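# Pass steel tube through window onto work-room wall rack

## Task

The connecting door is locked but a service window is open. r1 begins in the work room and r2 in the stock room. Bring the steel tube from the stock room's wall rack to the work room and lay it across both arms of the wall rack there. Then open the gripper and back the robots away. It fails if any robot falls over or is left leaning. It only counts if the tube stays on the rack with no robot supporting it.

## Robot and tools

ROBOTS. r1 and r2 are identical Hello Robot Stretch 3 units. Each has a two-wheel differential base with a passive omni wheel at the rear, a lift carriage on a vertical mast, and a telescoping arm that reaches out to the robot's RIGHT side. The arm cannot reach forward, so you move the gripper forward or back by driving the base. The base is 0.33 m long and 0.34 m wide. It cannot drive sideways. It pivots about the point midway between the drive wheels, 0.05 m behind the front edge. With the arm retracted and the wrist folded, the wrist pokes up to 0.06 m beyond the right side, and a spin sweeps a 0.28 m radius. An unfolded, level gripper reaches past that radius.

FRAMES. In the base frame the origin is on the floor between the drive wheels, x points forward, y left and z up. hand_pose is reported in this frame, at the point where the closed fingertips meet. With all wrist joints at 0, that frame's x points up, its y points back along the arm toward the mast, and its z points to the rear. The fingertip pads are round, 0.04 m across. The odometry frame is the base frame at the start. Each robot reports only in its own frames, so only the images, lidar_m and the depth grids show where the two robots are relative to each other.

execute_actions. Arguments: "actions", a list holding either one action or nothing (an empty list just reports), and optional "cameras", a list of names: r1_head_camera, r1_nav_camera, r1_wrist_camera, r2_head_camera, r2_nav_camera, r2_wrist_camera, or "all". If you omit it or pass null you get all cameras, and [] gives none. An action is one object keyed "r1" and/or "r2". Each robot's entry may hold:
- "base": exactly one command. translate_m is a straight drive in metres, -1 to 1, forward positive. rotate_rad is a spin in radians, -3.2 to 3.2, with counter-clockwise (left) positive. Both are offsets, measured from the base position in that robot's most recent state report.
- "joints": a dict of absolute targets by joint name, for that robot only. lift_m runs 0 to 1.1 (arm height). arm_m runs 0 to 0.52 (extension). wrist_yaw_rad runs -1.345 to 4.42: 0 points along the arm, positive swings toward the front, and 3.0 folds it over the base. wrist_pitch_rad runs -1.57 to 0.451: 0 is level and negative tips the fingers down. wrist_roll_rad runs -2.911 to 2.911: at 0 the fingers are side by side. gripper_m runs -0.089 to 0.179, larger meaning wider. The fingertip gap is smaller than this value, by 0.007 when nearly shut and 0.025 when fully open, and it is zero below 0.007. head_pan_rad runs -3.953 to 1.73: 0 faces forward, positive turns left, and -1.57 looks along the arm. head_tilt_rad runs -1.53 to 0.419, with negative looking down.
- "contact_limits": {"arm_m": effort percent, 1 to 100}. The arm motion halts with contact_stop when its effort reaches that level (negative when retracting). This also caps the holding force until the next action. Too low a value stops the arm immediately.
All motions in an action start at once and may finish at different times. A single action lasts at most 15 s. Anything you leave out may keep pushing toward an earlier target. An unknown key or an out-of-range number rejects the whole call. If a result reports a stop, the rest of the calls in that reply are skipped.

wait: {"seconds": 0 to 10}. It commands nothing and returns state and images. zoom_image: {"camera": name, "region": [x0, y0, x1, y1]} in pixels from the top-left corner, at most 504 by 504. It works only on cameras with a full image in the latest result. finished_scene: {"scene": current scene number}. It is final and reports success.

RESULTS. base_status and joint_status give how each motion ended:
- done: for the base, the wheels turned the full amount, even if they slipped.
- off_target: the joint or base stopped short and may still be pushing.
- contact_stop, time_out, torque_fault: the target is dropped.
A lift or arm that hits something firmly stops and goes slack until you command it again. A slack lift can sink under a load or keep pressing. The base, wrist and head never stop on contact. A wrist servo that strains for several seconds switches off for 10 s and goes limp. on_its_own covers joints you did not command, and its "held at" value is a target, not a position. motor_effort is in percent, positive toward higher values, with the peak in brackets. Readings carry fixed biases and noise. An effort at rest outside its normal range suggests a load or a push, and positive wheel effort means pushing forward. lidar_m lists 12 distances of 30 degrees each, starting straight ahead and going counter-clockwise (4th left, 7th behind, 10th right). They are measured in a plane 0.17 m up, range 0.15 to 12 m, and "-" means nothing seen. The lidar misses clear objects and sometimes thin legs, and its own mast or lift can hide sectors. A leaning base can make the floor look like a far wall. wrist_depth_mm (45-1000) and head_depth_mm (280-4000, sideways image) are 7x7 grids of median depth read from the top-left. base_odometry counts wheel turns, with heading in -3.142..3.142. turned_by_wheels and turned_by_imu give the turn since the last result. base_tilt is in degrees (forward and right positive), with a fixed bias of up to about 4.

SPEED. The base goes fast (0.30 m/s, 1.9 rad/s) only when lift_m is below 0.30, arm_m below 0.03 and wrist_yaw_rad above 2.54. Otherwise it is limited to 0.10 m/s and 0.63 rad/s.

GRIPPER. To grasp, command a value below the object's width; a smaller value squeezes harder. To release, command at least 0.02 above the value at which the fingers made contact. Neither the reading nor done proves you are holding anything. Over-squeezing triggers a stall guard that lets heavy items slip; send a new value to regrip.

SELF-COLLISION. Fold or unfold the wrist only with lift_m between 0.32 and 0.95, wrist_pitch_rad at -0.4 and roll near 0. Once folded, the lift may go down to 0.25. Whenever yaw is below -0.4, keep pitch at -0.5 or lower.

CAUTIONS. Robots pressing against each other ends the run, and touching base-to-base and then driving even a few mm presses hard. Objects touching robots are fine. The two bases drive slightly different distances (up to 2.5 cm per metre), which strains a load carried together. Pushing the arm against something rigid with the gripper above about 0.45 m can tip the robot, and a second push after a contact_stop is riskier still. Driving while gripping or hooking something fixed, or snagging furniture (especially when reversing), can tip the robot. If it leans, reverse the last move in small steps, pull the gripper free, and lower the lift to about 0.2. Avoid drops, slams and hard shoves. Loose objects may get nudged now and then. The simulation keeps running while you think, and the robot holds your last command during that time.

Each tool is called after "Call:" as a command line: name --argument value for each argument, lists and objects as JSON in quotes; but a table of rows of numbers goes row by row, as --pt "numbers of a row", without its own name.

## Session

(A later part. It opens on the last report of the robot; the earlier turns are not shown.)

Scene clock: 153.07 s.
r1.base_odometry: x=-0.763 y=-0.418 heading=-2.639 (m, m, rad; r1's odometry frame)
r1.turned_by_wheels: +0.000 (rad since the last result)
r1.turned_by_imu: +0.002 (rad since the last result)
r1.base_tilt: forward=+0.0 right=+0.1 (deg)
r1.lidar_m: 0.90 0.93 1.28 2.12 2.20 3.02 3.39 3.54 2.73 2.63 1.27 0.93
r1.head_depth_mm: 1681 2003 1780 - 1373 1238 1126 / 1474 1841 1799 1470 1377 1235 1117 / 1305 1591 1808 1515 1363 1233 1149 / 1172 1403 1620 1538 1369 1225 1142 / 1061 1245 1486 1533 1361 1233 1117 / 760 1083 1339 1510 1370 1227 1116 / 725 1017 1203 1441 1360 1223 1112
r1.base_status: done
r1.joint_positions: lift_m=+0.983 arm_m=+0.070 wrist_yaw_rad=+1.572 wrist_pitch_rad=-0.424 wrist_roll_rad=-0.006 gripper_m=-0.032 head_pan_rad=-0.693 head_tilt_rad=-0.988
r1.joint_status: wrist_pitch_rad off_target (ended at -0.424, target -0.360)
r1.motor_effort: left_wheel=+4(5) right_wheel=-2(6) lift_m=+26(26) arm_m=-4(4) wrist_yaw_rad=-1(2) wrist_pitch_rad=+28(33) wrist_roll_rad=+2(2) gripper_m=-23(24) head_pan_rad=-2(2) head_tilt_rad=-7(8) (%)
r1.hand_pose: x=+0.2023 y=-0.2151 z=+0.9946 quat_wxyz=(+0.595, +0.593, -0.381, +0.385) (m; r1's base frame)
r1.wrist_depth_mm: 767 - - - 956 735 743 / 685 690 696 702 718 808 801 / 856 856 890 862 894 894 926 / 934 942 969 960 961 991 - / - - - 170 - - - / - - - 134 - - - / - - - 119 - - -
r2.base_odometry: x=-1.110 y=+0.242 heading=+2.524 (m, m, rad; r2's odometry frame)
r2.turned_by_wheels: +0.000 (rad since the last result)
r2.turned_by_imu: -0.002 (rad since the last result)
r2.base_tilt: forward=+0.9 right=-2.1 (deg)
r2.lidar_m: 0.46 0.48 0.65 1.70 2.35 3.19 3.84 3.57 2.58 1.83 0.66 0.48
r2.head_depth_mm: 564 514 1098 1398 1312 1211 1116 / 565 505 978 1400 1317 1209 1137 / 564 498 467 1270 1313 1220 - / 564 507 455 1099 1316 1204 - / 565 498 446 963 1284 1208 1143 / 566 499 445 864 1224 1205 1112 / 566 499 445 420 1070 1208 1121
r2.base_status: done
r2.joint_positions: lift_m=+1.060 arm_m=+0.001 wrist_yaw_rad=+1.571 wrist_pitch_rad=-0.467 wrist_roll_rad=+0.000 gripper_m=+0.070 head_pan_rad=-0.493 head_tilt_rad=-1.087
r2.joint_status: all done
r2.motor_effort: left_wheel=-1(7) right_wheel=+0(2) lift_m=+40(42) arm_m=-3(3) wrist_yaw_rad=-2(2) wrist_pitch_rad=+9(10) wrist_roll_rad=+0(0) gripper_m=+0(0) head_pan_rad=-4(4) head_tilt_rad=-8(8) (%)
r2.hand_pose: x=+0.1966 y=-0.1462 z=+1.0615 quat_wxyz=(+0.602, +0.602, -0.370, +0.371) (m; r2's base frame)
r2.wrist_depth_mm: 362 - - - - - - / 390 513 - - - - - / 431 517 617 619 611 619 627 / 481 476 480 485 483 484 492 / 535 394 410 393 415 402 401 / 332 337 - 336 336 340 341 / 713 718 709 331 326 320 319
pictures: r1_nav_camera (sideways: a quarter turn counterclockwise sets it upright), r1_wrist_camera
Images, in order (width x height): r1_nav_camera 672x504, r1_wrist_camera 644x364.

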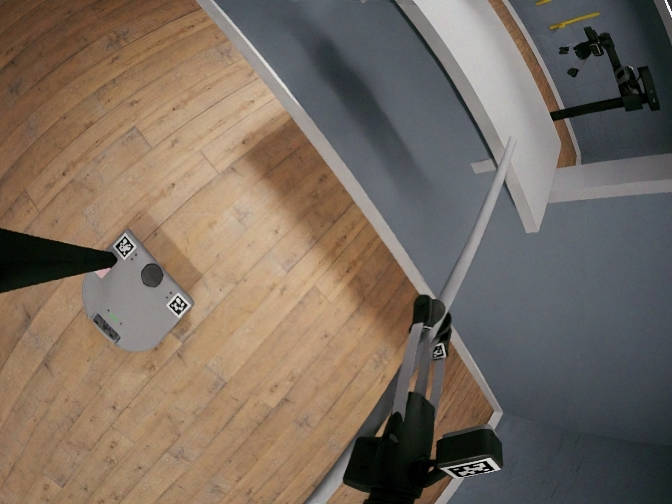

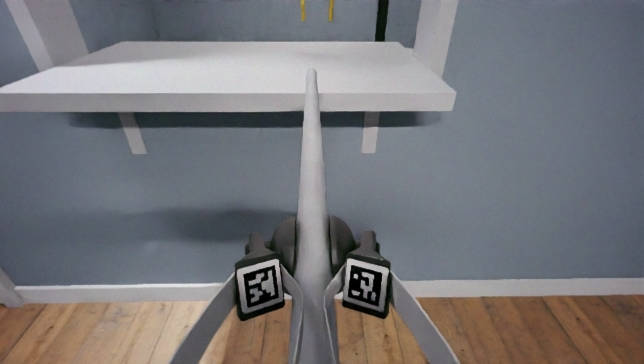

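Call:
execute_actions --actions '[{"r1":{"base":{"translate_m":-0.6},"joints":{"lift_m":0.29,"arm_m":0,"wrist_yaw_rad":2.58}}}]' --cameras '["r1_wrist_camera"]'

Call:
execute_actions --actions '[{"r1":{"base":{"translate_m":-1.0}}}]' --cameras '[]'

Call:
execute_actions --actions '[{"r1":{"base":{"translate_m":-0.85}}}]' --cameras '[]'

Call:
execute_actions --actions '[{"r1":{"base":{"translate_m":-0.26},"joints":{"lift_m":0.62,"wrist_yaw_rad":1.57}}}]' --cameras '[]'

Call:
execute_actions --actions '[{"r1":{"base":{"rotate_rad":-1.575},"joints":{"lift_m":0.95,"head_pan_rad":-1.3,"head_tilt_rad":-0.65,"wrist_pitch_rad":-0.33}}}]' --cameras '["r1_wrist_camera","r1_head_camera","r1_nav_camera"]'

Scene clock: 165.27 s.
r1.base_odometry: x=-0.237 y=-0.129 heading=-2.639 (m, m, rad; r1's odometry frame)
r1.turned_by_wheels: +0.000 (rad since the last result)
r1.turned_by_imu: +0.001 (rad since the last result)
r1.base_tilt: forward=+0.0 right=+0.2 (deg)
r1.lidar_m: 1.49 1.55 2.11 2.12 2.20 2.92 2.81 2.92 2.73 2.63 2.10 1.55
r1.head_depth_mm: 2508 2067 1761 1549 1376 1241 1125 / 2366 2078 1773 1542 1372 1230 1120 / 2226 2062 1759 1537 1367 1234 - / 1989 2055 1756 1538 1367 1230 1145 / 1806 1998 1749 1536 1367 1224 1132 / 1659 1903 1754 1528 1366 1227 1111 / 1524 1745 1750 1532 1354 1226 1113
r1.base_status: done
r1.joint_positions: lift_m=+0.290 arm_m=+0.000 wrist_yaw_rad=+2.579 wrist_pitch_rad=-0.422 wrist_roll_rad=-0.004 gripper_m=-0.032 head_pan_rad=-0.693 head_tilt_rad=-0.988
r1.joint_status: all done
r1.motor_effort: left_wheel=+3(6) right_wheel=-2(6) lift_m=+25(26) arm_m=-4(5) wrist_yaw_rad=+1(7) wrist_pitch_rad=+27(28) wrist_roll_rad=+2(2) gripper_m=-24(24) head_pan_rad=-2(2) head_tilt_rad=-7(8) (%)
r1.hand_pose: x=+0.0982 y=+0.0440 z=+0.3019 quat_wxyz=(+0.335, +0.704, -0.049, +0.625) (m; r1's base frame)
r1.wrist_depth_mm: - - - - - - - / - - - - - - - / - - - - - - - / 749 754 733 724 753 768 765 / 609 608 600 173 604 617 621 / 503 510 523 130 509 511 508 / 444 449 438 118 435 438 445
r2.base_odometry: x=-1.110 y=+0.242 heading=+2.524 (m, m, rad; r2's odometry frame)
r2.turned_by_wheels: +0.000 (rad since the last result)
r2.turned_by_imu: -0.002 (rad since the last result)
r2.base_tilt: forward=+0.9 right=-2.2 (deg)
r2.lidar_m: 0.46 0.48 0.64 1.70 2.35 3.16 3.84 3.58 2.56 1.84 0.67 0.48
r2.head_depth_mm: 565 515 1096 1405 1316 1203 1112 / 564 506 975 1399 1307 1206 1131 / 563 497 466 1274 1318 1219 - / 565 507 455 1100 1315 1204 - / 564 498 445 965 1276 1207 1142 / 566 498 446 864 1226 1211 1114 / 566 498 445 421 1074 1204 1117
r2.base_status: not commanded
r2.joint_positions: lift_m=+1.060 arm_m=+0.001 wrist_yaw_rad=+1.571 wrist_pitch_rad=-0.467 wrist_roll_rad=+0.000 gripper_m=+0.070 head_pan_rad=-0.493 head_tilt_rad=-1.087
r2.joint_status: not commanded
r2.motor_effort: left_wheel=-1(1) right_wheel=+0(1) lift_m=+40(40) arm_m=-2(3) wrist_yaw_rad=-2(1) wrist_pitch_rad=+9(9) wrist_roll_rad=+0(0) gripper_m=+0(0) head_pan_rad=-4(4) head_tilt_rad=-8(8) (%)
r2.hand_pose: x=+0.1966 y=-0.1462 z=+1.0615 quat_wxyz=(+0.602, +0.602, -0.370, +0.371) (m; r2's base frame)
r2.wrist_depth_mm: 364 - - - - - - / 392 515 - - - - - / 427 516 607 611 615 624 617 / 489 472 480 477 489 483 488 / 534 393 408 397 410 403 401 / 333 336 - 337 337 338 338 / 730 721 707 328 326 321 316
pictures: r1_wrist_camera
Images, in order (width x height): r1_wrist_camera 644x364.

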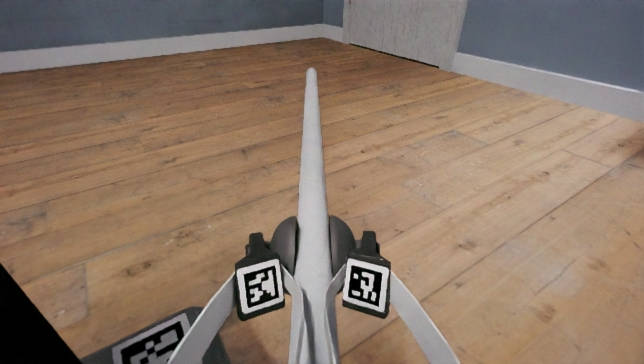

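Scene clock: 170.20 s.
r1.base_odometry: x=+0.639 y=+0.353 heading=-2.639 (m, m, rad; r1's odometry frame)
r1.turned_by_wheels: +0.000 (rad since the last result)
r1.turned_by_imu: +0.000 (rad since the last result)
r1.base_tilt: forward=+0.0 right=+0.0 (deg)
r1.lidar_m: 2.48 2.59 2.21 2.13 2.21 1.89 1.82 1.89 2.60 2.63 2.72 2.57
r1.head_depth_mm: 2506 2073 1771 1550 1373 1235 1123 / 2490 2057 1771 1546 1377 1238 1136 / 2468 2048 1763 1537 1368 1233 - / 2479 2051 1751 1534 1373 1230 1147 / 2464 2046 1750 1532 1361 1229 1130 / 2457 2054 1753 1528 1363 1222 1113 / 2412 2043 1746 1536 1360 1224 1112
r1.base_status: done
r1.joint_positions: lift_m=+0.290 arm_m=+0.000 wrist_yaw_rad=+2.579 wrist_pitch_rad=-0.422 wrist_roll_rad=-0.004 gripper_m=-0.032 head_pan_rad=-0.693 head_tilt_rad=-0.988
r1.joint_status: not commanded
r1.motor_effort: left_wheel=+3(9) right_wheel=-2(8) lift_m=+26(25) arm_m=-4(4) wrist_yaw_rad=+1(1) wrist_pitch_rad=+27(27) wrist_roll_rad=+2(1) gripper_m=-23(24) head_pan_rad=-2(2) head_tilt_rad=-6(6) (%)
r1.hand_pose: x=+0.0982 y=+0.0440 z=+0.3019 quat_wxyz=(+0.335, +0.704, -0.049, +0.625) (m; r1's base frame)
r1.wrist_depth_mm: - - - - - - - / - - - - - - - / - - - - - - - / 753 756 754 717 750 754 768 / 603 616 614 169 606 615 611 / 506 510 531 129 503 509 513 / 445 450 438 118 439 435 436
r2.base_odometry: x=-1.110 y=+0.242 heading=+2.524 (m, m, rad; r2's odometry frame)
r2.turned_by_wheels: +0.000 (rad since the last result)
r2.turned_by_imu: -0.001 (rad since the last result)
r2.base_tilt: forward=+0.9 right=-2.1 (deg)
r2.lidar_m: 0.46 0.48 0.64 1.70 2.36 3.19 3.84 3.59 2.56 1.83 0.66 0.48
r2.head_depth_mm: 564 516 1103 1397 1310 1206 1114 / 565 506 977 1392 1318 1208 1138 / 566 497 466 1266 1314 1219 - / 564 507 455 1098 1321 1206 - / 566 497 445 970 1278 1203 1142 / 566 498 446 864 1219 1202 1115 / 565 499 446 419 1072 1205 1117
r2.base_status: not commanded
r2.joint_positions: lift_m=+1.060 arm_m=+0.001 wrist_yaw_rad=+1.571 wrist_pitch_rad=-0.467 wrist_roll_rad=+0.000 gripper_m=+0.070 head_pan_rad=-0.493 head_tilt_rad=-1.087
r2.joint_status: not commanded
r2.motor_effort: left_wheel=-2(1) right_wheel=+1(1) lift_m=+40(40) arm_m=-3(3) wrist_yaw_rad=-2(2) wrist_pitch_rad=+9(9) wrist_roll_rad=+0(0) gripper_m=+1(0) head_pan_rad=-4(4) head_tilt_rad=-8(8) (%)
r2.hand_pose: x=+0.1966 y=-0.1462 z=+1.0615 quat_wxyz=(+0.602, +0.602, -0.370, +0.371) (m; r2's base frame)
r2.wrist_depth_mm: 362 - - - - - - / 390 509 - - - - - / 431 515 609 607 622 628 629 / 487 476 476 481 485 484 491 / 529 392 405 397 410 399 404 / 334 334 - 338 335 339 339 / 736 715 702 329 325 323 316
pictures: none
No camera images: the call's "cameras" was empty. Leave "cameras" out to get every camera's image.

Scene clock: 174.73 s.
r1.base_odometry: x=+1.384 y=+0.763 heading=-2.638 (m, m, rad; r1's odometry frame)
r1.turned_by_wheels: +0.000 (rad since the last result)
r1.turned_by_imu: +0.000 (rad since the last result)
r1.base_tilt: forward=+0.0 right=+0.1 (deg)
r1.lidar_m: 3.31 3.00 2.21 2.13 1.39 1.02 0.98 1.01 1.40 2.62 2.72 3.45
r1.head_depth_mm: 2495 2072 1770 1550 1373 1235 1118 / 2502 2065 1770 1552 1378 1230 1133 / 2502 2078 1765 1539 1369 1232 - / 2462 2059 1763 1536 1366 1232 1148 / 2481 2051 1750 1533 1358 1230 1128 / 2465 2047 1748 1534 1361 1224 1111 / 2449 2049 1751 1528 1359 1224 1109
r1.base_status: done
r1.joint_positions: lift_m=+0.290 arm_m=+0.000 wrist_yaw_rad=+2.579 wrist_pitch_rad=-0.422 wrist_roll_rad=-0.004 gripper_m=-0.032 head_pan_rad=-0.693 head_tilt_rad=-0.988
r1.joint_status: not commanded
r1.motor_effort: left_wheel=+3(9) right_wheel=-2(8) lift_m=+26(26) arm_m=-4(4) wrist_yaw_rad=+1(2) wrist_pitch_rad=+27(27) wrist_roll_rad=+1(1) gripper_m=-23(23) head_pan_rad=-2(2) head_tilt_rad=-6(6) (%)
r1.hand_pose: x=+0.0982 y=+0.0440 z=+0.3019 quat_wxyz=(+0.335, +0.704, -0.049, +0.625) (m; r1's base frame)
r1.wrist_depth_mm: - - - - - - - / - - - - - - - / - - - - - - - / 748 754 773 719 748 767 757 / 606 608 605 170 607 608 606 / 510 501 523 129 510 512 509 / 445 443 432 118 439 439 436
r2.base_odometry: x=-1.110 y=+0.242 heading=+2.524 (m, m, rad; r2's odometry frame)
r2.turned_by_wheels: +0.000 (rad since the last result)
r2.turned_by_imu: -0.001 (rad since the last result)
r2.base_tilt: forward=+1.0 right=-2.1 (deg)
r2.lidar_m: 0.46 0.48 0.65 1.70 2.35 3.19 3.84 3.59 2.57 1.83 0.66 0.48
r2.head_depth_mm: 566 515 1103 1404 1316 1205 1115 / 564 506 976 1390 1310 1207 1136 / 564 497 466 1269 1313 1216 - / 565 507 456 1097 1313 1204 - / 565 498 445 967 1279 1203 1143 / 565 498 445 864 1226 1204 1114 / 566 498 446 420 1069 1211 1116
r2.base_status: not commanded
r2.joint_positions: lift_m=+1.060 arm_m=+0.001 wrist_yaw_rad=+1.571 wrist_pitch_rad=-0.467 wrist_roll_rad=+0.000 gripper_m=+0.070 head_pan_rad=-0.493 head_tilt_rad=-1.087
r2.joint_status: not commanded
r2.motor_effort: left_wheel=+0(1) right_wheel=+1(1) lift_m=+40(40) arm_m=-4(3) wrist_yaw_rad=-1(2) wrist_pitch_rad=+9(9) wrist_roll_rad=+0(0) gripper_m=+0(0) head_pan_rad=-4(4) head_tilt_rad=-8(8) (%)
r2.hand_pose: x=+0.1966 y=-0.1462 z=+1.0615 quat_wxyz=(+0.602, +0.602, -0.370, +0.371) (m; r2's base frame)
r2.wrist_depth_mm: 361 - - - - - - / 392 515 - - - - - / 430 512 605 612 617 617 637 / 485 473 479 485 488 490 489 / 531 394 407 398 411 398 403 / 333 335 - 335 337 339 342 / 729 718 717 330 326 319 318
pictures: none
No camera images: the call's "cameras" was empty. Leave "cameras" out to get every camera's image.

Scene clock: 178.80 s.
r1.base_odometry: x=+1.612 y=+0.888 heading=-2.638 (m, m, rad; r1's odometry frame)
r1.turned_by_wheels: +0.000 (rad since the last result)
r1.turned_by_imu: +0.001 (rad since the last result)
r1.base_tilt: forward=+0.0 right=+0.0 (deg)
r1.lidar_m: 3.58 2.99 2.21 2.13 1.02 0.75 0.72 0.75 1.03 2.62 2.72 3.72
r1.head_depth_mm: 2506 2068 1769 1546 1381 1257 - / 2486 2060 1764 1546 1372 1252 1093 / 2489 2070 1762 1543 1376 - - / 2477 2057 1763 1536 1377 1210 1146 / 2472 2051 1753 1532 1363 1231 1113 / 2452 2043 1747 1529 1341 1223 1116 / 2447 2056 1743 1503 1358 1222 1114
r1.base_status: done
r1.joint_positions: lift_m=+0.619 arm_m=+0.000 wrist_yaw_rad=+1.571 wrist_pitch_rad=-0.422 wrist_roll_rad=-0.004 gripper_m=-0.032 head_pan_rad=-0.694 head_tilt_rad=-0.989
r1.joint_status: all done
r1.motor_effort: left_wheel=+3(9) right_wheel=-2(8) lift_m=+45(47) arm_m=-4(4) wrist_yaw_rad=+0(4) wrist_pitch_rad=+27(27) wrist_roll_rad=+1(1) gripper_m=-24(24) head_pan_rad=-2(2) head_tilt_rad=-8(7) (%)
r1.hand_pose: x=+0.2025 y=-0.1452 z=+0.6312 quat_wxyz=(+0.595, +0.593, -0.382, +0.385) (m; r1's base frame)
r1.wrist_depth_mm: - - - - - - - / - - - - - - - / - - - - - - - / - - - - - - - / - - - 171 - - - / 884 898 939 133 888 897 898 / 776 768 750 119 776 780 781
r2.base_odometry: x=-1.110 y=+0.242 heading=+2.524 (m, m, rad; r2's odometry frame)
r2.turned_by_wheels: +0.000 (rad since the last result)
r2.turned_by_imu: -0.001 (rad since the last result)
r2.base_tilt: forward=+0.8 right=-2.1 (deg)
r2.lidar_m: 0.46 0.48 0.64 1.70 2.35 3.19 3.84 3.59 2.57 1.84 0.66 0.48
r2.head_depth_mm: 564 515 1096 1398 1310 1206 1115 / 565 506 979 1396 1316 1205 1136 / 565 498 467 1272 1319 1220 - / 564 506 455 1097 1314 1205 - / 564 498 446 967 1286 1206 1137 / 565 498 446 865 1220 1205 1121 / 567 498 446 420 1074 1205 1119
r2.base_status: not commanded
r2.joint_positions: lift_m=+1.060 arm_m=+0.001 wrist_yaw_rad=+1.571 wrist_pitch_rad=-0.467 wrist_roll_rad=+0.000 gripper_m=+0.070 head_pan_rad=-0.493 head_tilt_rad=-1.087
r2.joint_status: not commanded
r2.motor_effort: left_wheel=-1(2) right_wheel=+1(1) lift_m=+40(40) arm_m=-3(4) wrist_yaw_rad=-2(2) wrist_pitch_rad=+9(9) wrist_roll_rad=+0(0) gripper_m=+0(0) head_pan_rad=-4(4) head_tilt_rad=-8(8) (%)
r2.hand_pose: x=+0.1966 y=-0.1462 z=+1.0615 quat_wxyz=(+0.602, +0.602, -0.370, +0.371) (m; r2's base frame)
r2.wrist_depth_mm: 362 - - - - - - / 395 509 - - - - - / 430 513 609 615 615 629 624 / 482 475 480 483 484 492 492 / 531 394 411 394 412 397 403 / 334 334 - 336 335 341 341 / 714 723 711 329 327 320 315
pictures: none
No camera images: the call's "cameras" was empty. Leave "cameras" out to get every camera's image.

Scene clock: 182.63 s.
r1.base_odometry: x=+1.612 y=+0.888 heading=+2.070 (m, m, rad; r1's odometry frame)
r1.turned_by_wheels: -1.575 (rad since the last result)
r1.turned_by_imu: -1.535 (rad since the last result)
r1.base_tilt: forward=-0.1 right=+0.0 (deg)
r1.lidar_m: 2.62 2.73 3.70 3.55 2.99 2.21 2.13 1.01 0.75 0.72 0.75 1.04
r1.head_depth_mm: 574 638 717 820 914 - - / 573 637 727 842 956 - - / 598 665 751 823 985 1220 - / 614 685 778 898 1062 1257 - / 626 702 801 929 1095 - - / 641 721 824 957 1139 - - / 655 729 816 978 1203 1383 1137
r1.base_status: done
r1.joint_positions: lift_m=+0.949 arm_m=+0.000 wrist_yaw_rad=+1.571 wrist_pitch_rad=-0.395 wrist_roll_rad=-0.004 gripper_m=-0.032 head_pan_rad=-1.293 head_tilt_rad=-0.656
r1.joint_status: wrist_pitch_rad off_target (ended at -0.395, target -0.330); the others done
r1.motor_effort: left_wheel=+3(10) right_wheel=-3(5) lift_m=+45(46) arm_m=-4(4) wrist_yaw_rad=+0(1) wrist_pitch_rad=+28(32) wrist_roll_rad=+1(2) gripper_m=-23(24) head_pan_rad=-2(29) head_tilt_rad=+4(29) (%)
r1.hand_pose: x=+0.2059 y=-0.1452 z=+0.9674 quat_wxyz=(+0.589, +0.588, -0.391, +0.393) (m; r1's base frame)
r1.wrist_depth_mm: - - - - - 960 632 / - - - - - 978 648 / - - - - - 943 648 / - - - - - 910 419 / - - - 170 - 976 652 / - - - 134 - 983 640 / - - - 119 - 967 618
r2.base_odometry: x=-1.110 y=+0.242 heading=+2.524 (m, m, rad; r2's odometry frame)
r2.turned_by_wheels: +0.000 (rad since the last result)
r2.turned_by_imu: -0.001 (rad since the last result)
r2.base_tilt: forward=+0.9 right=-2.1 (deg)
r2.lidar_m: 0.46 0.48 0.64 1.70 2.35 3.20 3.84 3.57 2.58 1.84 0.66 0.48
r2.head_depth_mm: 566 515 1095 1400 1312 1215 1115 / 564 506 975 1400 1309 1206 1134 / 565 498 466 1270 1317 1221 - / 565 506 455 1099 1308 1211 - / 565 499 446 968 1279 1206 1142 / 565 498 446 862 1217 1207 1114 / 565 498 446 420 1075 1211 1118
r2.base_status: not commanded
r2.joint_positions: lift_m=+1.060 arm_m=+0.001 wrist_yaw_rad=+1.571 wrist_pitch_rad=-0.467 wrist_roll_rad=+0.000 gripper_m=+0.070 head_pan_rad=-0.493 head_tilt_rad=-1.087
r2.joint_status: not commanded
r2.motor_effort: left_wheel=-1(1) right_wheel=+1(1) lift_m=+40(40) arm_m=-4(2) wrist_yaw_rad=-2(2) wrist_pitch_rad=+9(9) wrist_roll_rad=+0(0) gripper_m=+0(0) head_pan_rad=-4(4) head_tilt_rad=-8(8) (%)
r2.hand_pose: x=+0.1966 y=-0.1462 z=+1.0615 quat_wxyz=(+0.602, +0.602, -0.370, +0.371) (m; r2's base frame)
r2.wrist_depth_mm: 362 - - - - - - / 390 514 - - - - - / 427 515 609 623 613 623 627 / 484 478 475 480 488 488 484 / 524 393 407 398 410 403 398 / 331 331 - 339 340 338 341 / 722 728 719 329 326 320 319
pictures: r1_head_camera (sideways: a quarter turn clockwise sets it upright), r1_nav_camera (sideways: a quarter turn counterclockwise sets it upright), r1_wrist_camera
Images, in order (width x height): r1_head_camera 896x504, r1_nav_camera 672x504, r1_wrist_camera 644x364.

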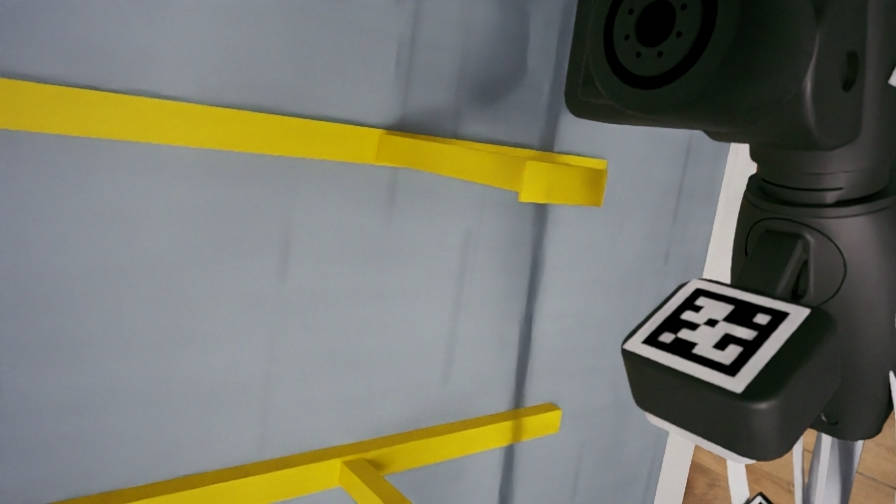

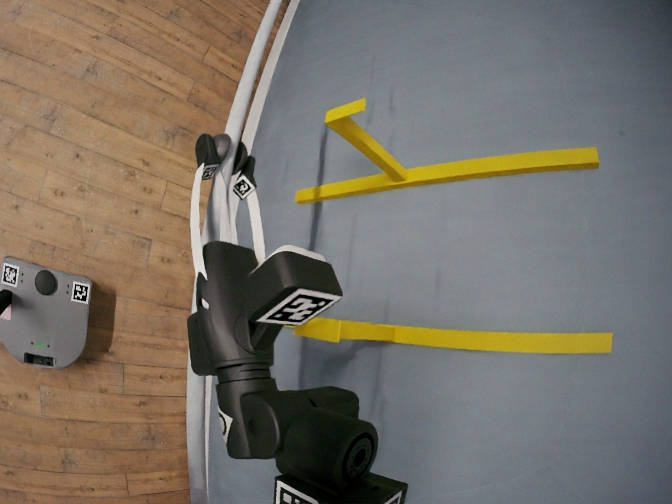

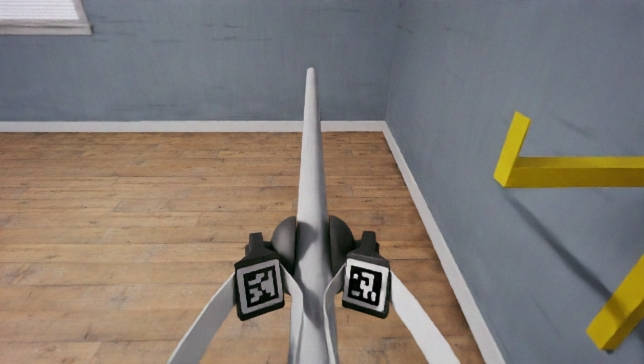

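Call:
execute_actions --actions '[{"r1":{"joints":{"lift_m":1.01,"arm_m":0.12,"wrist_pitch_rad":-0.31}}}]' --cameras '["r1_nav_camera","r1_wrist_camera","r1_head_camera"]'

Scene clock: 190.97 s.
r1.base_odometry: x=+1.612 y=+0.888 heading=+2.070 (m, m, rad; r1's odometry frame)
r1.turned_by_wheels: +0.000 (rad since the last result)
r1.turned_by_imu: +0.001 (rad since the last result)
r1.base_tilt: forward=-0.1 right=+0.0 (deg)
r1.lidar_m: 2.62 2.73 3.72 3.58 2.98 2.21 2.13 1.01 0.75 0.72 0.75 1.04
r1.head_depth_mm: 574 628 - - 917 1144 1210 / 572 636 719 - 938 1192 1212 / 599 668 751 - 1079 1247 1216 / 613 686 751 - 1099 1295 1209 / 627 702 777 909 1146 1324 1215 / 640 722 824 938 1184 1346 1210 / 655 728 817 954 1248 1384 1213
r1.base_status: not commanded
r1.joint_positions: lift_m=+1.009 arm_m=+0.120 wrist_yaw_rad=+1.571 wrist_pitch_rad=-0.375 wrist_roll_rad=-0.004 gripper_m=-0.032 head_pan_rad=-1.293 head_tilt_rad=-0.656
r1.joint_status: wrist_pitch_rad off_target (ended at -0.375, target -0.310); the others done
r1.motor_effort: left_wheel=+3(3) right_wheel=-3(3) lift_m=+44(46) arm_m=+3(4) wrist_yaw_rad=-1(1) wrist_pitch_rad=+28(34) wrist_roll_rad=+1(1) gripper_m=-23(23) head_pan_rad=-2(2) head_tilt_rad=+2(3) (%)
r1.hand_pose: x=+0.2082 y=-0.2647 z=+1.0319 quat_wxyz=(+0.586, +0.584, -0.396, +0.399) (m; r1's base frame)
r1.wrist_depth_mm: - - - - - 757 512 / - - - - - 759 515 / - - - - - 768 518 / - - - - - 710 491 / - - - 171 - 675 454 / - - - 134 - 772 498 / - - - 119 - 793 520
r2.base_odometry: x=-1.110 y=+0.242 heading=+2.524 (m, m, rad; r2's odometry frame)
r2.turned_by_wheels: +0.000 (rad since the last result)
r2.turned_by_imu: -0.001 (rad since the last result)
r2.base_tilt: forward=+0.9 right=-2.1 (deg)
r2.lidar_m: 0.46 0.48 0.65 1.70 2.35 3.18 3.85 3.60 2.57 1.84 0.66 0.48
r2.head_depth_mm: 565 515 1092 1402 1309 1206 1109 / 564 506 977 1400 1305 1206 1131 / 564 498 466 1269 1315 1217 - / 564 506 455 1098 1314 1205 - / 566 498 445 966 1285 1206 1142 / 566 498 447 864 1221 1207 1118 / 567 499 446 421 1072 1212 1120
r2.base_status: not commanded
r2.joint_positions: lift_m=+1.060 arm_m=+0.001 wrist_yaw_rad=+1.571 wrist_pitch_rad=-0.467 wrist_roll_rad=+0.000 gripper_m=+0.070 head_pan_rad=-0.493 head_tilt_rad=-1.087
r2.joint_status: not commanded
r2.motor_effort: left_wheel=-1(1) right_wheel=+1(1) lift_m=+40(39) arm_m=-3(3) wrist_yaw_rad=-2(2) wrist_pitch_rad=+9(9) wrist_roll_rad=+0(0) gripper_m=+0(0) head_pan_rad=-4(4) head_tilt_rad=-8(8) (%)
r2.hand_pose: x=+0.1966 y=-0.1462 z=+1.0615 quat_wxyz=(+0.602, +0.602, -0.370, +0.371) (m; r2's base frame)
r2.wrist_depth_mm: 364 - - - - - - / 391 511 - - - - - / 431 510 604 610 618 629 635 / 480 473 481 482 481 484 483 / 531 394 411 397 410 400 399 / 334 336 - 336 338 338 341 / 730 717 711 328 323 319 316
pictures: r1_head_camera (sideways: a quarter turn clockwise sets it upright), r1_nav_camera (sideways: a quarter turn counterclockwise sets it upright), r1_wrist_camera
Images, in order (width x height): r1_head_camera 896x504, r1_nav_camera 672x504, r1_wrist_camera 644x364.

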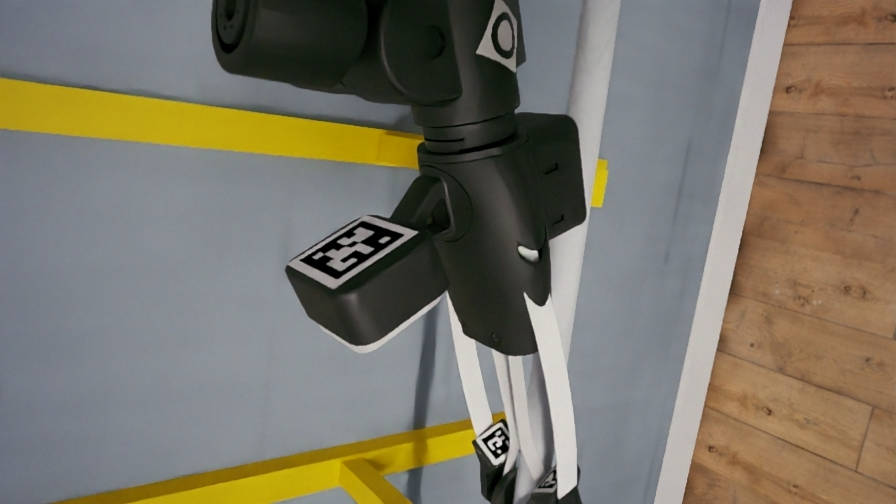

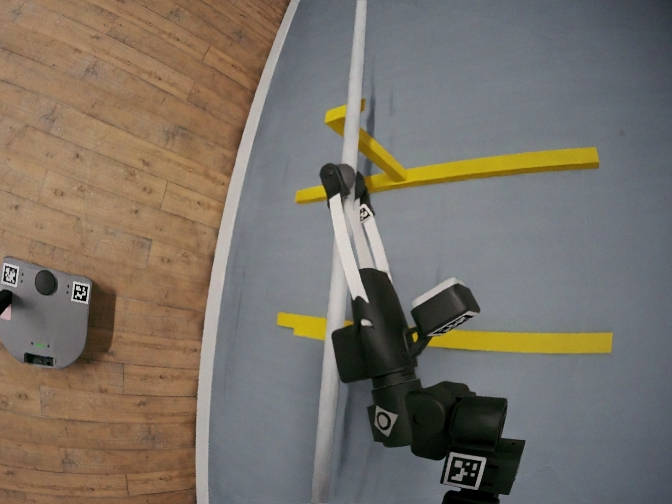

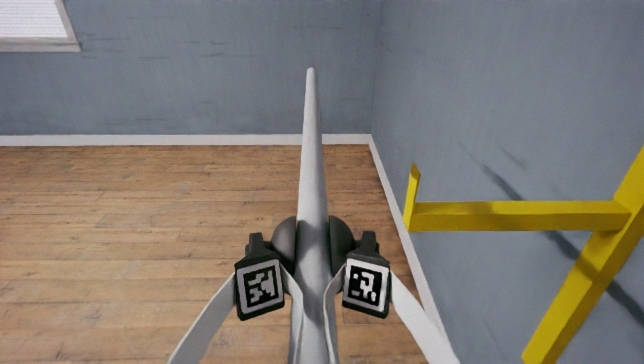

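Call:
execute_actions --actions '[{"r1":{"joints":{"arm_m":0.38},"contact_limits":{"arm_m":15}}}]' --cameras '["r1_nav_camera","r1_wrist_camera","r1_head_camera"]'

Scene clock: 197.60 s.
r1.base_odometry: x=+1.612 y=+0.888 heading=+2.070 (m, m, rad; r1's odometry frame)
r1.turned_by_wheels: +0.000 (rad since the last result)
r1.turned_by_imu: +0.001 (rad since the last result)
r1.base_tilt: forward=+0.0 right=+0.0 (deg)
r1.lidar_m: 2.62 2.74 3.69 3.57 2.99 2.21 2.14 1.01 0.75 0.72 0.75 1.04
r1.head_depth_mm: 562 - 711 819 957 1138 1210 / 573 620 731 842 989 1188 1212 / 599 655 766 824 986 1245 1210 / 612 688 798 898 1062 1288 1214 / 626 703 815 928 1105 1324 1206 / 640 719 800 959 1152 1345 1212 / 655 728 805 976 1197 1383 1209
r1.base_status: not commanded
r1.joint_positions: lift_m=+1.009 arm_m=+0.380 wrist_yaw_rad=+1.571 wrist_pitch_rad=-0.375 wrist_roll_rad=-0.004 gripper_m=-0.032 head_pan_rad=-1.293 head_tilt_rad=-0.655
r1.joint_status: all done
r1.motor_effort: left_wheel=+4(3) right_wheel=-3(3) lift_m=+44(44) arm_m=+3(4) wrist_yaw_rad=-1(0) wrist_pitch_rad=+28(28) wrist_roll_rad=+1(1) gripper_m=-23(24) head_pan_rad=-2(2) head_tilt_rad=+2(3) (%)
r1.contact_limits: arm_m 15 (drawing in: default 28, maximum 45; extending or still: default 37, maximum 61)
r1.hand_pose: x=+0.2082 y=-0.5247 z=+1.0319 quat_wxyz=(+0.586, +0.584, -0.396, +0.399) (m; r1's base frame)
r1.wrist_depth_mm: - - - - 644 305 225 / - - - - 655 321 225 / - - - - 638 335 225 / - - - - 650 335 225 / - - - 170 441 336 226 / - - - 133 505 336 226 / - - - 119 757 339 227
r2.base_odometry: x=-1.110 y=+0.242 heading=+2.524 (m, m, rad; r2's odometry frame)
r2.turned_by_wheels: +0.000 (rad since the last result)
r2.turned_by_imu: -0.001 (rad since the last result)
r2.base_tilt: forward=+0.9 right=-2.2 (deg)
r2.lidar_m: 0.46 0.47 0.65 1.70 2.35 3.20 3.84 3.57 2.57 1.84 0.66 0.48
r2.head_depth_mm: 564 514 1095 1406 1308 1205 1122 / 563 506 977 1398 1308 1203 1135 / 564 498 466 1277 1319 1221 - / 565 505 456 1101 1318 1207 - / 566 498 445 970 1281 1214 1139 / 566 497 446 864 1211 1206 1119 / 566 499 446 420 1074 1208 1118
r2.base_status: not commanded
r2.joint_positions: lift_m=+1.060 arm_m=+0.001 wrist_yaw_rad=+1.571 wrist_pitch_rad=-0.467 wrist_roll_rad=+0.000 gripper_m=+0.070 head_pan_rad=-0.493 head_tilt_rad=-1.087
r2.joint_status: not commanded
r2.motor_effort: left_wheel=-1(1) right_wheel=+1(0) lift_m=+40(40) arm_m=-3(3) wrist_yaw_rad=-2(2) wrist_pitch_rad=+9(9) wrist_roll_rad=+0(0) gripper_m=+0(0) head_pan_rad=-4(3) head_tilt_rad=-8(8) (%)
r2.hand_pose: x=+0.1966 y=-0.1462 z=+1.0615 quat_wxyz=(+0.602, +0.602, -0.370, +0.371) (m; r2's base frame)
r2.wrist_depth_mm: 359 - - - - - - / 393 512 - - - - - / 431 514 612 618 620 623 626 / 480 482 480 481 481 488 484 / 523 393 405 398 411 401 400 / 331 332 - 335 335 340 341 / 729 716 714 328 324 320 315
pictures: r1_head_camera (sideways: a quarter turn clockwise sets it upright), r1_nav_camera (sideways: a quarter turn counterclockwise sets it upright), r1_wrist_camera
Images, in order (width x height): r1_head_camera 896x504, r1_nav_camera 672x504, r1_wrist_camera 644x364.

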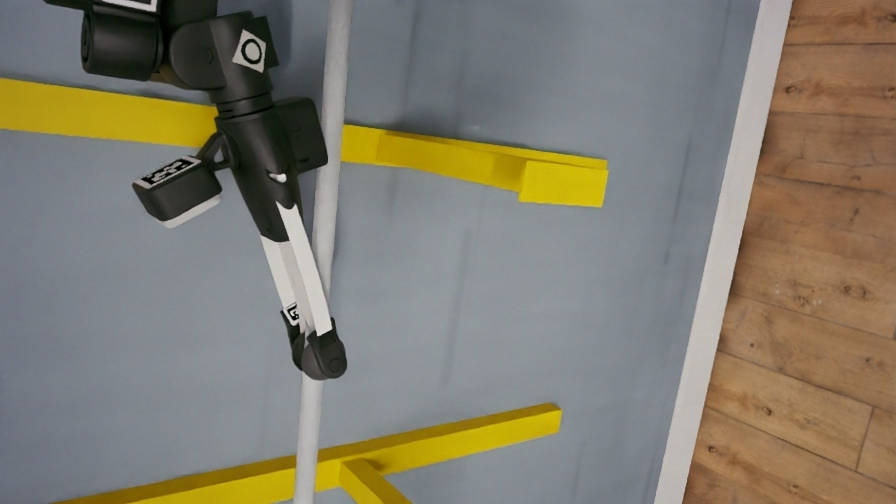

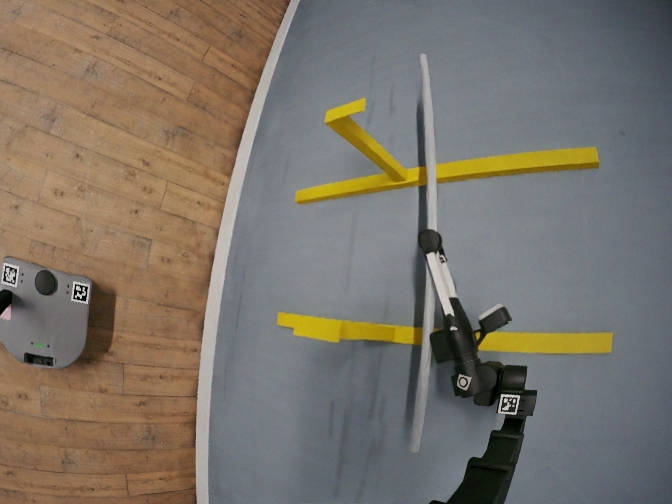

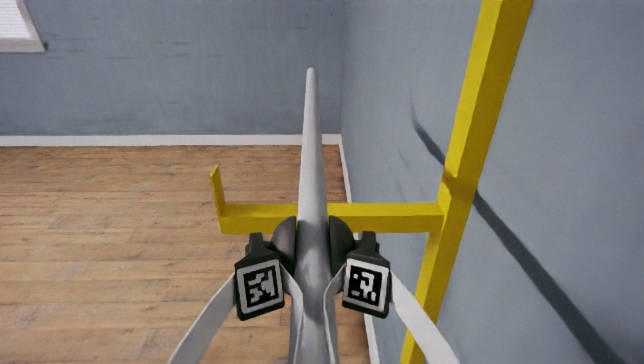

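Call:
execute_actions --actions '[{"r1":{"joints":{"lift_m":0.91}}}]' --cameras '["r1_wrist_camera","r1_head_camera"]'

Scene clock: 200.73 s.
r1.base_odometry: x=+1.612 y=+0.888 heading=+2.070 (m, m, rad; r1's odometry frame)
r1.turned_by_wheels: +0.000 (rad since the last result)
r1.turned_by_imu: +0.000 (rad since the last result)
r1.base_tilt: forward=+0.0 right=+0.1 (deg)
r1.lidar_m: 2.62 2.72 3.67 3.56 2.99 2.21 2.14 1.01 0.75 0.72 0.75 1.04
r1.head_depth_mm: 573 628 740 799 953 1144 1214 / 571 635 697 851 988 1190 1218 / 599 669 715 656 983 1242 1210 / 611 684 771 917 1063 1296 1210 / 626 700 799 954 1104 1320 1210 / 640 720 822 963 1149 1352 1210 / 654 728 817 978 1197 1379 1210
r1.base_status: not commanded
r1.joint_positions: lift_m=+0.910 arm_m=+0.380 wrist_yaw_rad=+1.571 wrist_pitch_rad=-0.375 wrist_roll_rad=-0.004 gripper_m=-0.032 head_pan_rad=-1.293 head_tilt_rad=-0.655
r1.joint_status: all done
r1.motor_effort: left_wheel=+3(3) right_wheel=-3(3) lift_m=+25(39) arm_m=+3(3) wrist_yaw_rad=+0(1) wrist_pitch_rad=+28(28) wrist_roll_rad=+2(1) gripper_m=-24(23) head_pan_rad=-2(2) head_tilt_rad=+3(4) (%)
r1.hand_pose: x=+0.2083 y=-0.5247 z=+0.9328 quat_wxyz=(+0.585, +0.584, -0.397, +0.399) (m; r1's base frame)
r1.wrist_depth_mm: - - - - 646 309 224 / - - - - 638 322 224 / - - - - 511 334 225 / - - - - 579 336 227 / - - - 170 670 334 225 / - - - 133 503 336 225 / - - - 119 758 338 226
r2.base_odometry: x=-1.110 y=+0.242 heading=+2.524 (m, m, rad; r2's odometry frame)
r2.turned_by_wheels: +0.000 (rad since the last result)
r2.turned_by_imu: -0.001 (rad since the last result)
r2.base_tilt: forward=+0.8 right=-2.2 (deg)
r2.lidar_m: 0.46 0.48 0.65 1.70 2.36 3.18 3.84 3.59 2.57 1.84 0.66 0.48
r2.head_depth_mm: 563 515 1096 1391 1311 1204 1116 / 565 506 978 1402 1309 1208 1134 / 566 498 466 1273 1314 1212 - / 564 506 455 1101 1314 1212 - / 566 499 445 967 1282 1210 1139 / 565 498 445 861 1222 1205 1118 / 566 499 446 420 1074 1205 1117
r2.base_status: not commanded
r2.joint_positions: lift_m=+1.060 arm_m=+0.001 wrist_yaw_rad=+1.571 wrist_pitch_rad=-0.467 wrist_roll_rad=+0.000 gripper_m=+0.070 head_pan_rad=-0.493 head_tilt_rad=-1.087
r2.joint_status: not commanded
r2.motor_effort: left_wheel=-2(1) right_wheel=+1(1) lift_m=+40(40) arm_m=-3(2) wrist_yaw_rad=-1(2) wrist_pitch_rad=+9(9) wrist_roll_rad=+0(0) gripper_m=+0(0) head_pan_rad=-4(4) head_tilt_rad=-8(8) (%)
r2.hand_pose: x=+0.1966 y=-0.1462 z=+1.0615 quat_wxyz=(+0.602, +0.602, -0.370, +0.371) (m; r2's base frame)
r2.wrist_depth_mm: 363 - - - - - - / 394 515 - - - - - / 428 517 607 623 621 619 624 / 489 475 478 485 479 489 488 / 531 392 408 399 413 398 402 / 333 333 - 337 337 337 342 / 722 729 718 330 324 320 317
pictures: r1_head_camera (sideways: a quarter turn clockwise sets it upright), r1_wrist_camera
Images, in order (width x height): r1_head_camera 896x504, r1_wrist_camera 644x364.

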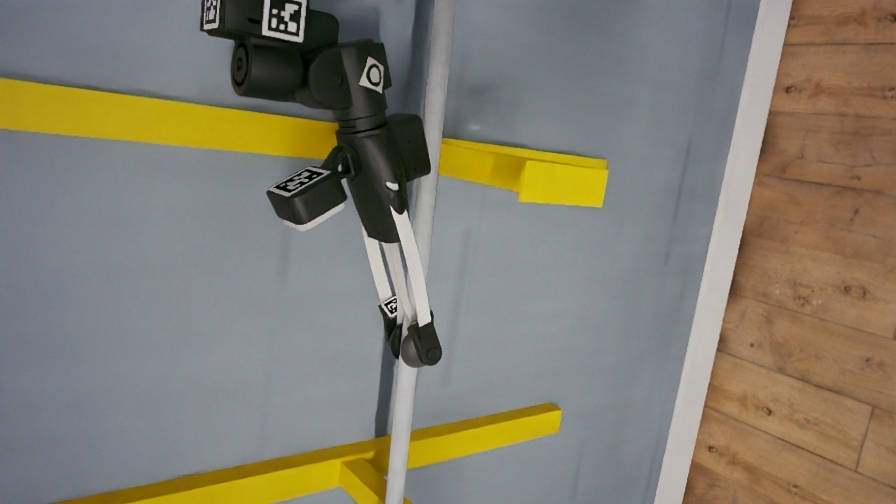

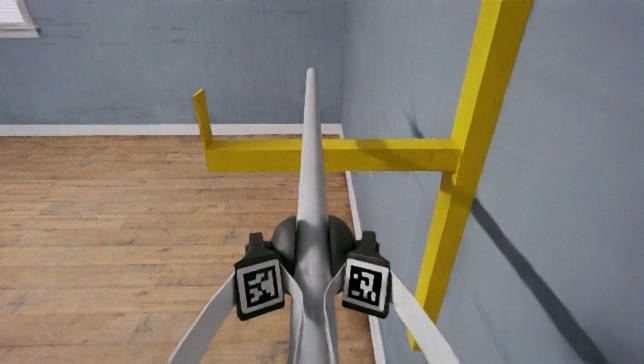

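Call:
execute_actions --actions '[{"r1":{"joints":{"lift_m":0.89,"wrist_pitch_rad":-0.335}}}]' --cameras '["r1_wrist_camera","r1_head_camera"]'

Scene clock: 203.03 s.
r1.base_odometry: x=+1.612 y=+0.888 heading=+2.070 (m, m, rad; r1's odometry frame)
r1.turned_by_wheels: +0.000 (rad since the last result)
r1.turned_by_imu: +0.000 (rad since the last result)
r1.base_tilt: forward=-0.1 right=+0.1 (deg)
r1.lidar_m: 2.62 2.73 3.68 3.57 2.99 2.21 2.14 1.01 0.75 0.72 0.75 1.04
r1.head_depth_mm: 573 633 - 803 953 1140 1209 / 572 636 708 858 984 1188 1209 / 599 667 728 636 982 1242 1214 / 611 685 778 926 1063 1293 1213 / 626 702 798 957 1103 1319 1212 / 640 720 823 963 1147 1352 1214 / 655 729 815 974 1201 1383 1219
r1.base_status: not commanded
r1.joint_positions: lift_m=+0.890 arm_m=+0.380 wrist_yaw_rad=+1.571 wrist_pitch_rad=-0.392 wrist_roll_rad=-0.004 gripper_m=-0.032 head_pan_rad=-1.293 head_tilt_rad=-0.655
r1.joint_status: wrist_pitch_rad off_target (ended at -0.392, target -0.335); the others done
r1.motor_effort: left_wheel=+3(3) right_wheel=-3(3) lift_m=+26(26) arm_m=+3(3) wrist_yaw_rad=-1(0) wrist_pitch_rad=+25(26) wrist_roll_rad=+2(1) gripper_m=-24(23) head_pan_rad=-2(2) head_tilt_rad=+3(4) (%)
r1.hand_pose: x=+0.2062 y=-0.5247 z=+0.9087 quat_wxyz=(+0.589, +0.587, -0.391, +0.394) (m; r1's base frame)
r1.wrist_depth_mm: - - - - 650 308 224 / - - - - 646 323 225 / - - 377 373 376 336 226 / - - - - 654 333 226 / - - - 170 661 337 227 / - - - 133 497 338 228 / - - - 119 766 339 227
r2.base_odometry: x=-1.110 y=+0.242 heading=+2.524 (m, m, rad; r2's odometry frame)
r2.turned_by_wheels: +0.000 (rad since the last result)
r2.turned_by_imu: +0.000 (rad since the last result)
r2.base_tilt: forward=+0.8 right=-2.1 (deg)
r2.lidar_m: 0.46 0.48 0.65 1.70 2.35 3.19 3.84 3.60 2.57 1.83 0.66 0.48
r2.head_depth_mm: 565 515 1099 1402 1313 1206 1116 / 563 506 979 1402 1311 1209 1133 / 565 497 466 1269 1307 1218 - / 565 506 455 1097 1310 1205 - / 565 498 446 970 1282 1205 1144 / 564 499 446 862 1221 1201 1114 / 565 499 445 420 1075 1208 1118
r2.base_status: not commanded
r2.joint_positions: lift_m=+1.060 arm_m=+0.001 wrist_yaw_rad=+1.571 wrist_pitch_rad=-0.467 wrist_roll_rad=+0.000 gripper_m=+0.070 head_pan_rad=-0.493 head_tilt_rad=-1.087
r2.joint_status: not commanded
r2.motor_effort: left_wheel=-1(1) right_wheel=+1(1) lift_m=+40(40) arm_m=-3(3) wrist_yaw_rad=-2(1) wrist_pitch_rad=+9(9) wrist_roll_rad=+0(0) gripper_m=+0(0) head_pan_rad=-5(4) head_tilt_rad=-8(8) (%)
r2.hand_pose: x=+0.1966 y=-0.1462 z=+1.0615 quat_wxyz=(+0.602, +0.602, -0.370, +0.371) (m; r2's base frame)
r2.wrist_depth_mm: 359 - - - - - - / 392 514 - - - - - / 431 515 607 619 614 624 624 / 480 477 480 484 485 490 490 / 529 389 410 396 411 398 400 / 332 335 - 337 338 340 341 / 728 720 703 325 327 321 317
pictures: r1_head_camera (sideways: a quarter turn clockwise sets it upright), r1_wrist_camera
Images, in order (width x height): r1_head_camera 896x504, r1_wrist_camera 644x364.

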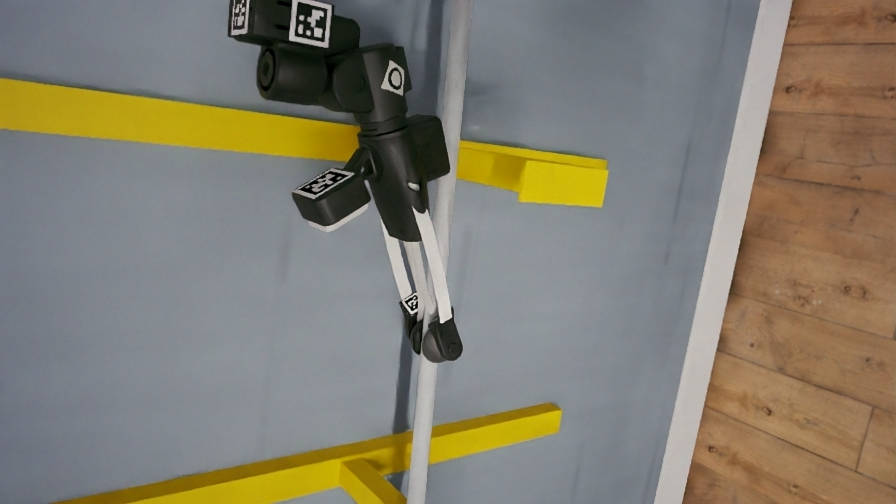

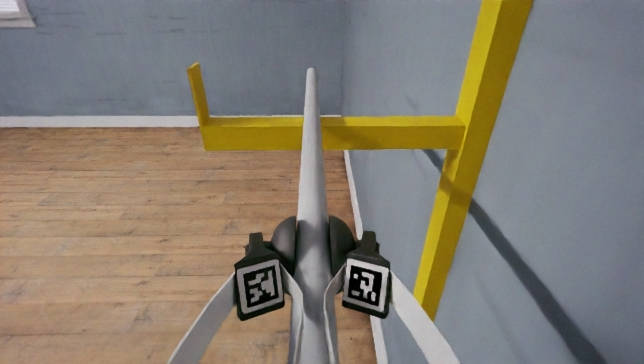

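Call:
execute_actions --actions '[{"r1":{"joints":{"lift_m":0.878}}}]' --cameras '["r1_wrist_camera","r1_head_camera"]'

Scene clock: 205.07 s.
r1.base_odometry: x=+1.612 y=+0.888 heading=+2.070 (m, m, rad; r1's odometry frame)
r1.turned_by_wheels: +0.000 (rad since the last result)
r1.turned_by_imu: +0.000 (rad since the last result)
r1.base_tilt: forward=+0.0 right=+0.0 (deg)
r1.lidar_m: 2.62 2.73 3.71 3.57 2.99 2.20 2.14 1.01 0.75 0.72 0.75 1.04
r1.head_depth_mm: 574 635 - 807 952 1141 1209 / 572 636 704 846 988 1191 1212 / 599 666 732 618 985 1243 1207 / 611 686 772 922 1062 1292 1215 / 626 702 800 945 1104 1326 1217 / 640 719 822 960 1152 1352 1212 / 655 730 817 968 1200 1386 1208
r1.base_status: not commanded
r1.joint_positions: lift_m=+0.878 arm_m=+0.380 wrist_yaw_rad=+1.571 wrist_pitch_rad=-0.387 wrist_roll_rad=-0.004 gripper_m=-0.032 head_pan_rad=-1.293 head_tilt_rad=-0.655
r1.joint_status: all done
r1.motor_effort: left_wheel=+3(3) right_wheel=-2(3) lift_m=+25(25) arm_m=+3(4) wrist_yaw_rad=-1(0) wrist_pitch_rad=+23(25) wrist_roll_rad=+1(2) gripper_m=-23(23) head_pan_rad=-2(2) head_tilt_rad=+4(3) (%)
r1.hand_pose: x=+0.2069 y=-0.5247 z=+0.8981 quat_wxyz=(+0.588, +0.586, -0.393, +0.396) (m; r1's base frame)
r1.wrist_depth_mm: - - - - 641 303 225 / - - - - 637 322 225 / - - 366 360 368 334 225 / - - - - 648 334 225 / - - - 169 657 334 225 / - - - 133 495 338 225 / - - - 119 760 338 227
r2.base_odometry: x=-1.110 y=+0.242 heading=+2.524 (m, m, rad; r2's odometry frame)
r2.turned_by_wheels: +0.000 (rad since the last result)
r2.turned_by_imu: +0.000 (rad since the last result)
r2.base_tilt: forward=+1.0 right=-2.2 (deg)
r2.lidar_m: 0.46 0.47 0.65 1.70 2.35 3.20 3.84 3.60 2.57 1.83 0.66 0.48
r2.head_depth_mm: 565 516 1100 1400 1312 1210 1115 / 563 507 976 1399 1313 1205 1135 / 565 497 467 1270 1310 1222 - / 565 506 456 1099 1310 1203 - / 566 499 445 966 1280 1209 1143 / 567 497 446 863 1219 1211 1113 / 567 499 446 420 1074 1211 1112
r2.base_status: not commanded
r2.joint_positions: lift_m=+1.060 arm_m=+0.001 wrist_yaw_rad=+1.571 wrist_pitch_rad=-0.467 wrist_roll_rad=+0.000 gripper_m=+0.070 head_pan_rad=-0.493 head_tilt_rad=-1.087
r2.joint_status: not commanded
r2.motor_effort: left_wheel=-2(1) right_wheel=+0(0) lift_m=+40(40) arm_m=-3(4) wrist_yaw_rad=-1(2) wrist_pitch_rad=+9(9) wrist_roll_rad=+0(0) gripper_m=+0(1) head_pan_rad=-4(4) head_tilt_rad=-8(8) (%)
r2.hand_pose: x=+0.1966 y=-0.1462 z=+1.0615 quat_wxyz=(+0.602, +0.602, -0.370, +0.371) (m; r2's base frame)
r2.wrist_depth_mm: 363 - - - - - - / 390 510 - - - - - / 434 518 614 610 618 623 626 / 479 480 472 479 484 488 497 / 535 391 412 393 412 402 402 / 335 336 - 338 341 336 340 / 725 712 709 330 324 322 320
pictures: r1_head_camera (sideways: a quarter turn clockwise sets it upright), r1_wrist_camera
Images, in order (width x height): r1_head_camera 896x504, r1_wrist_camera 644x364.

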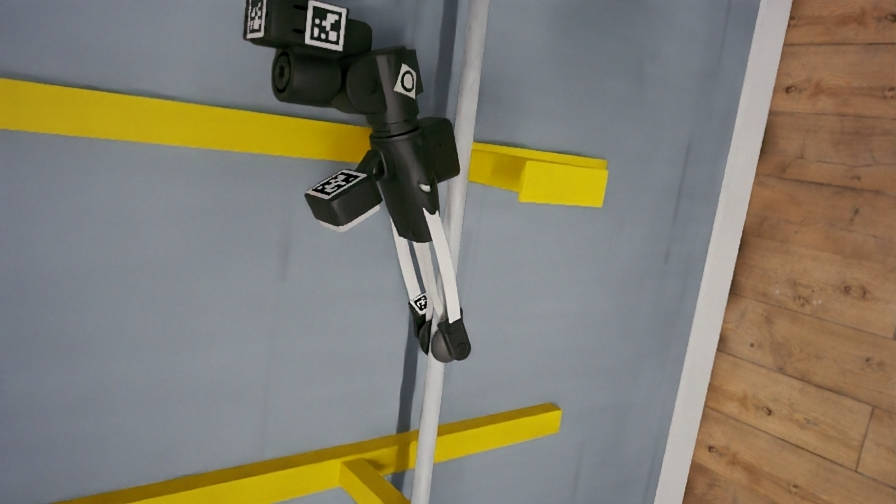

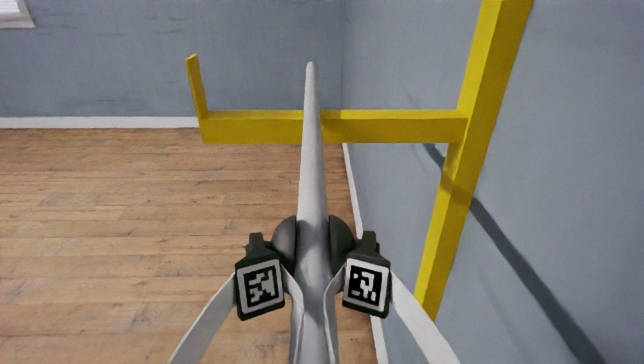

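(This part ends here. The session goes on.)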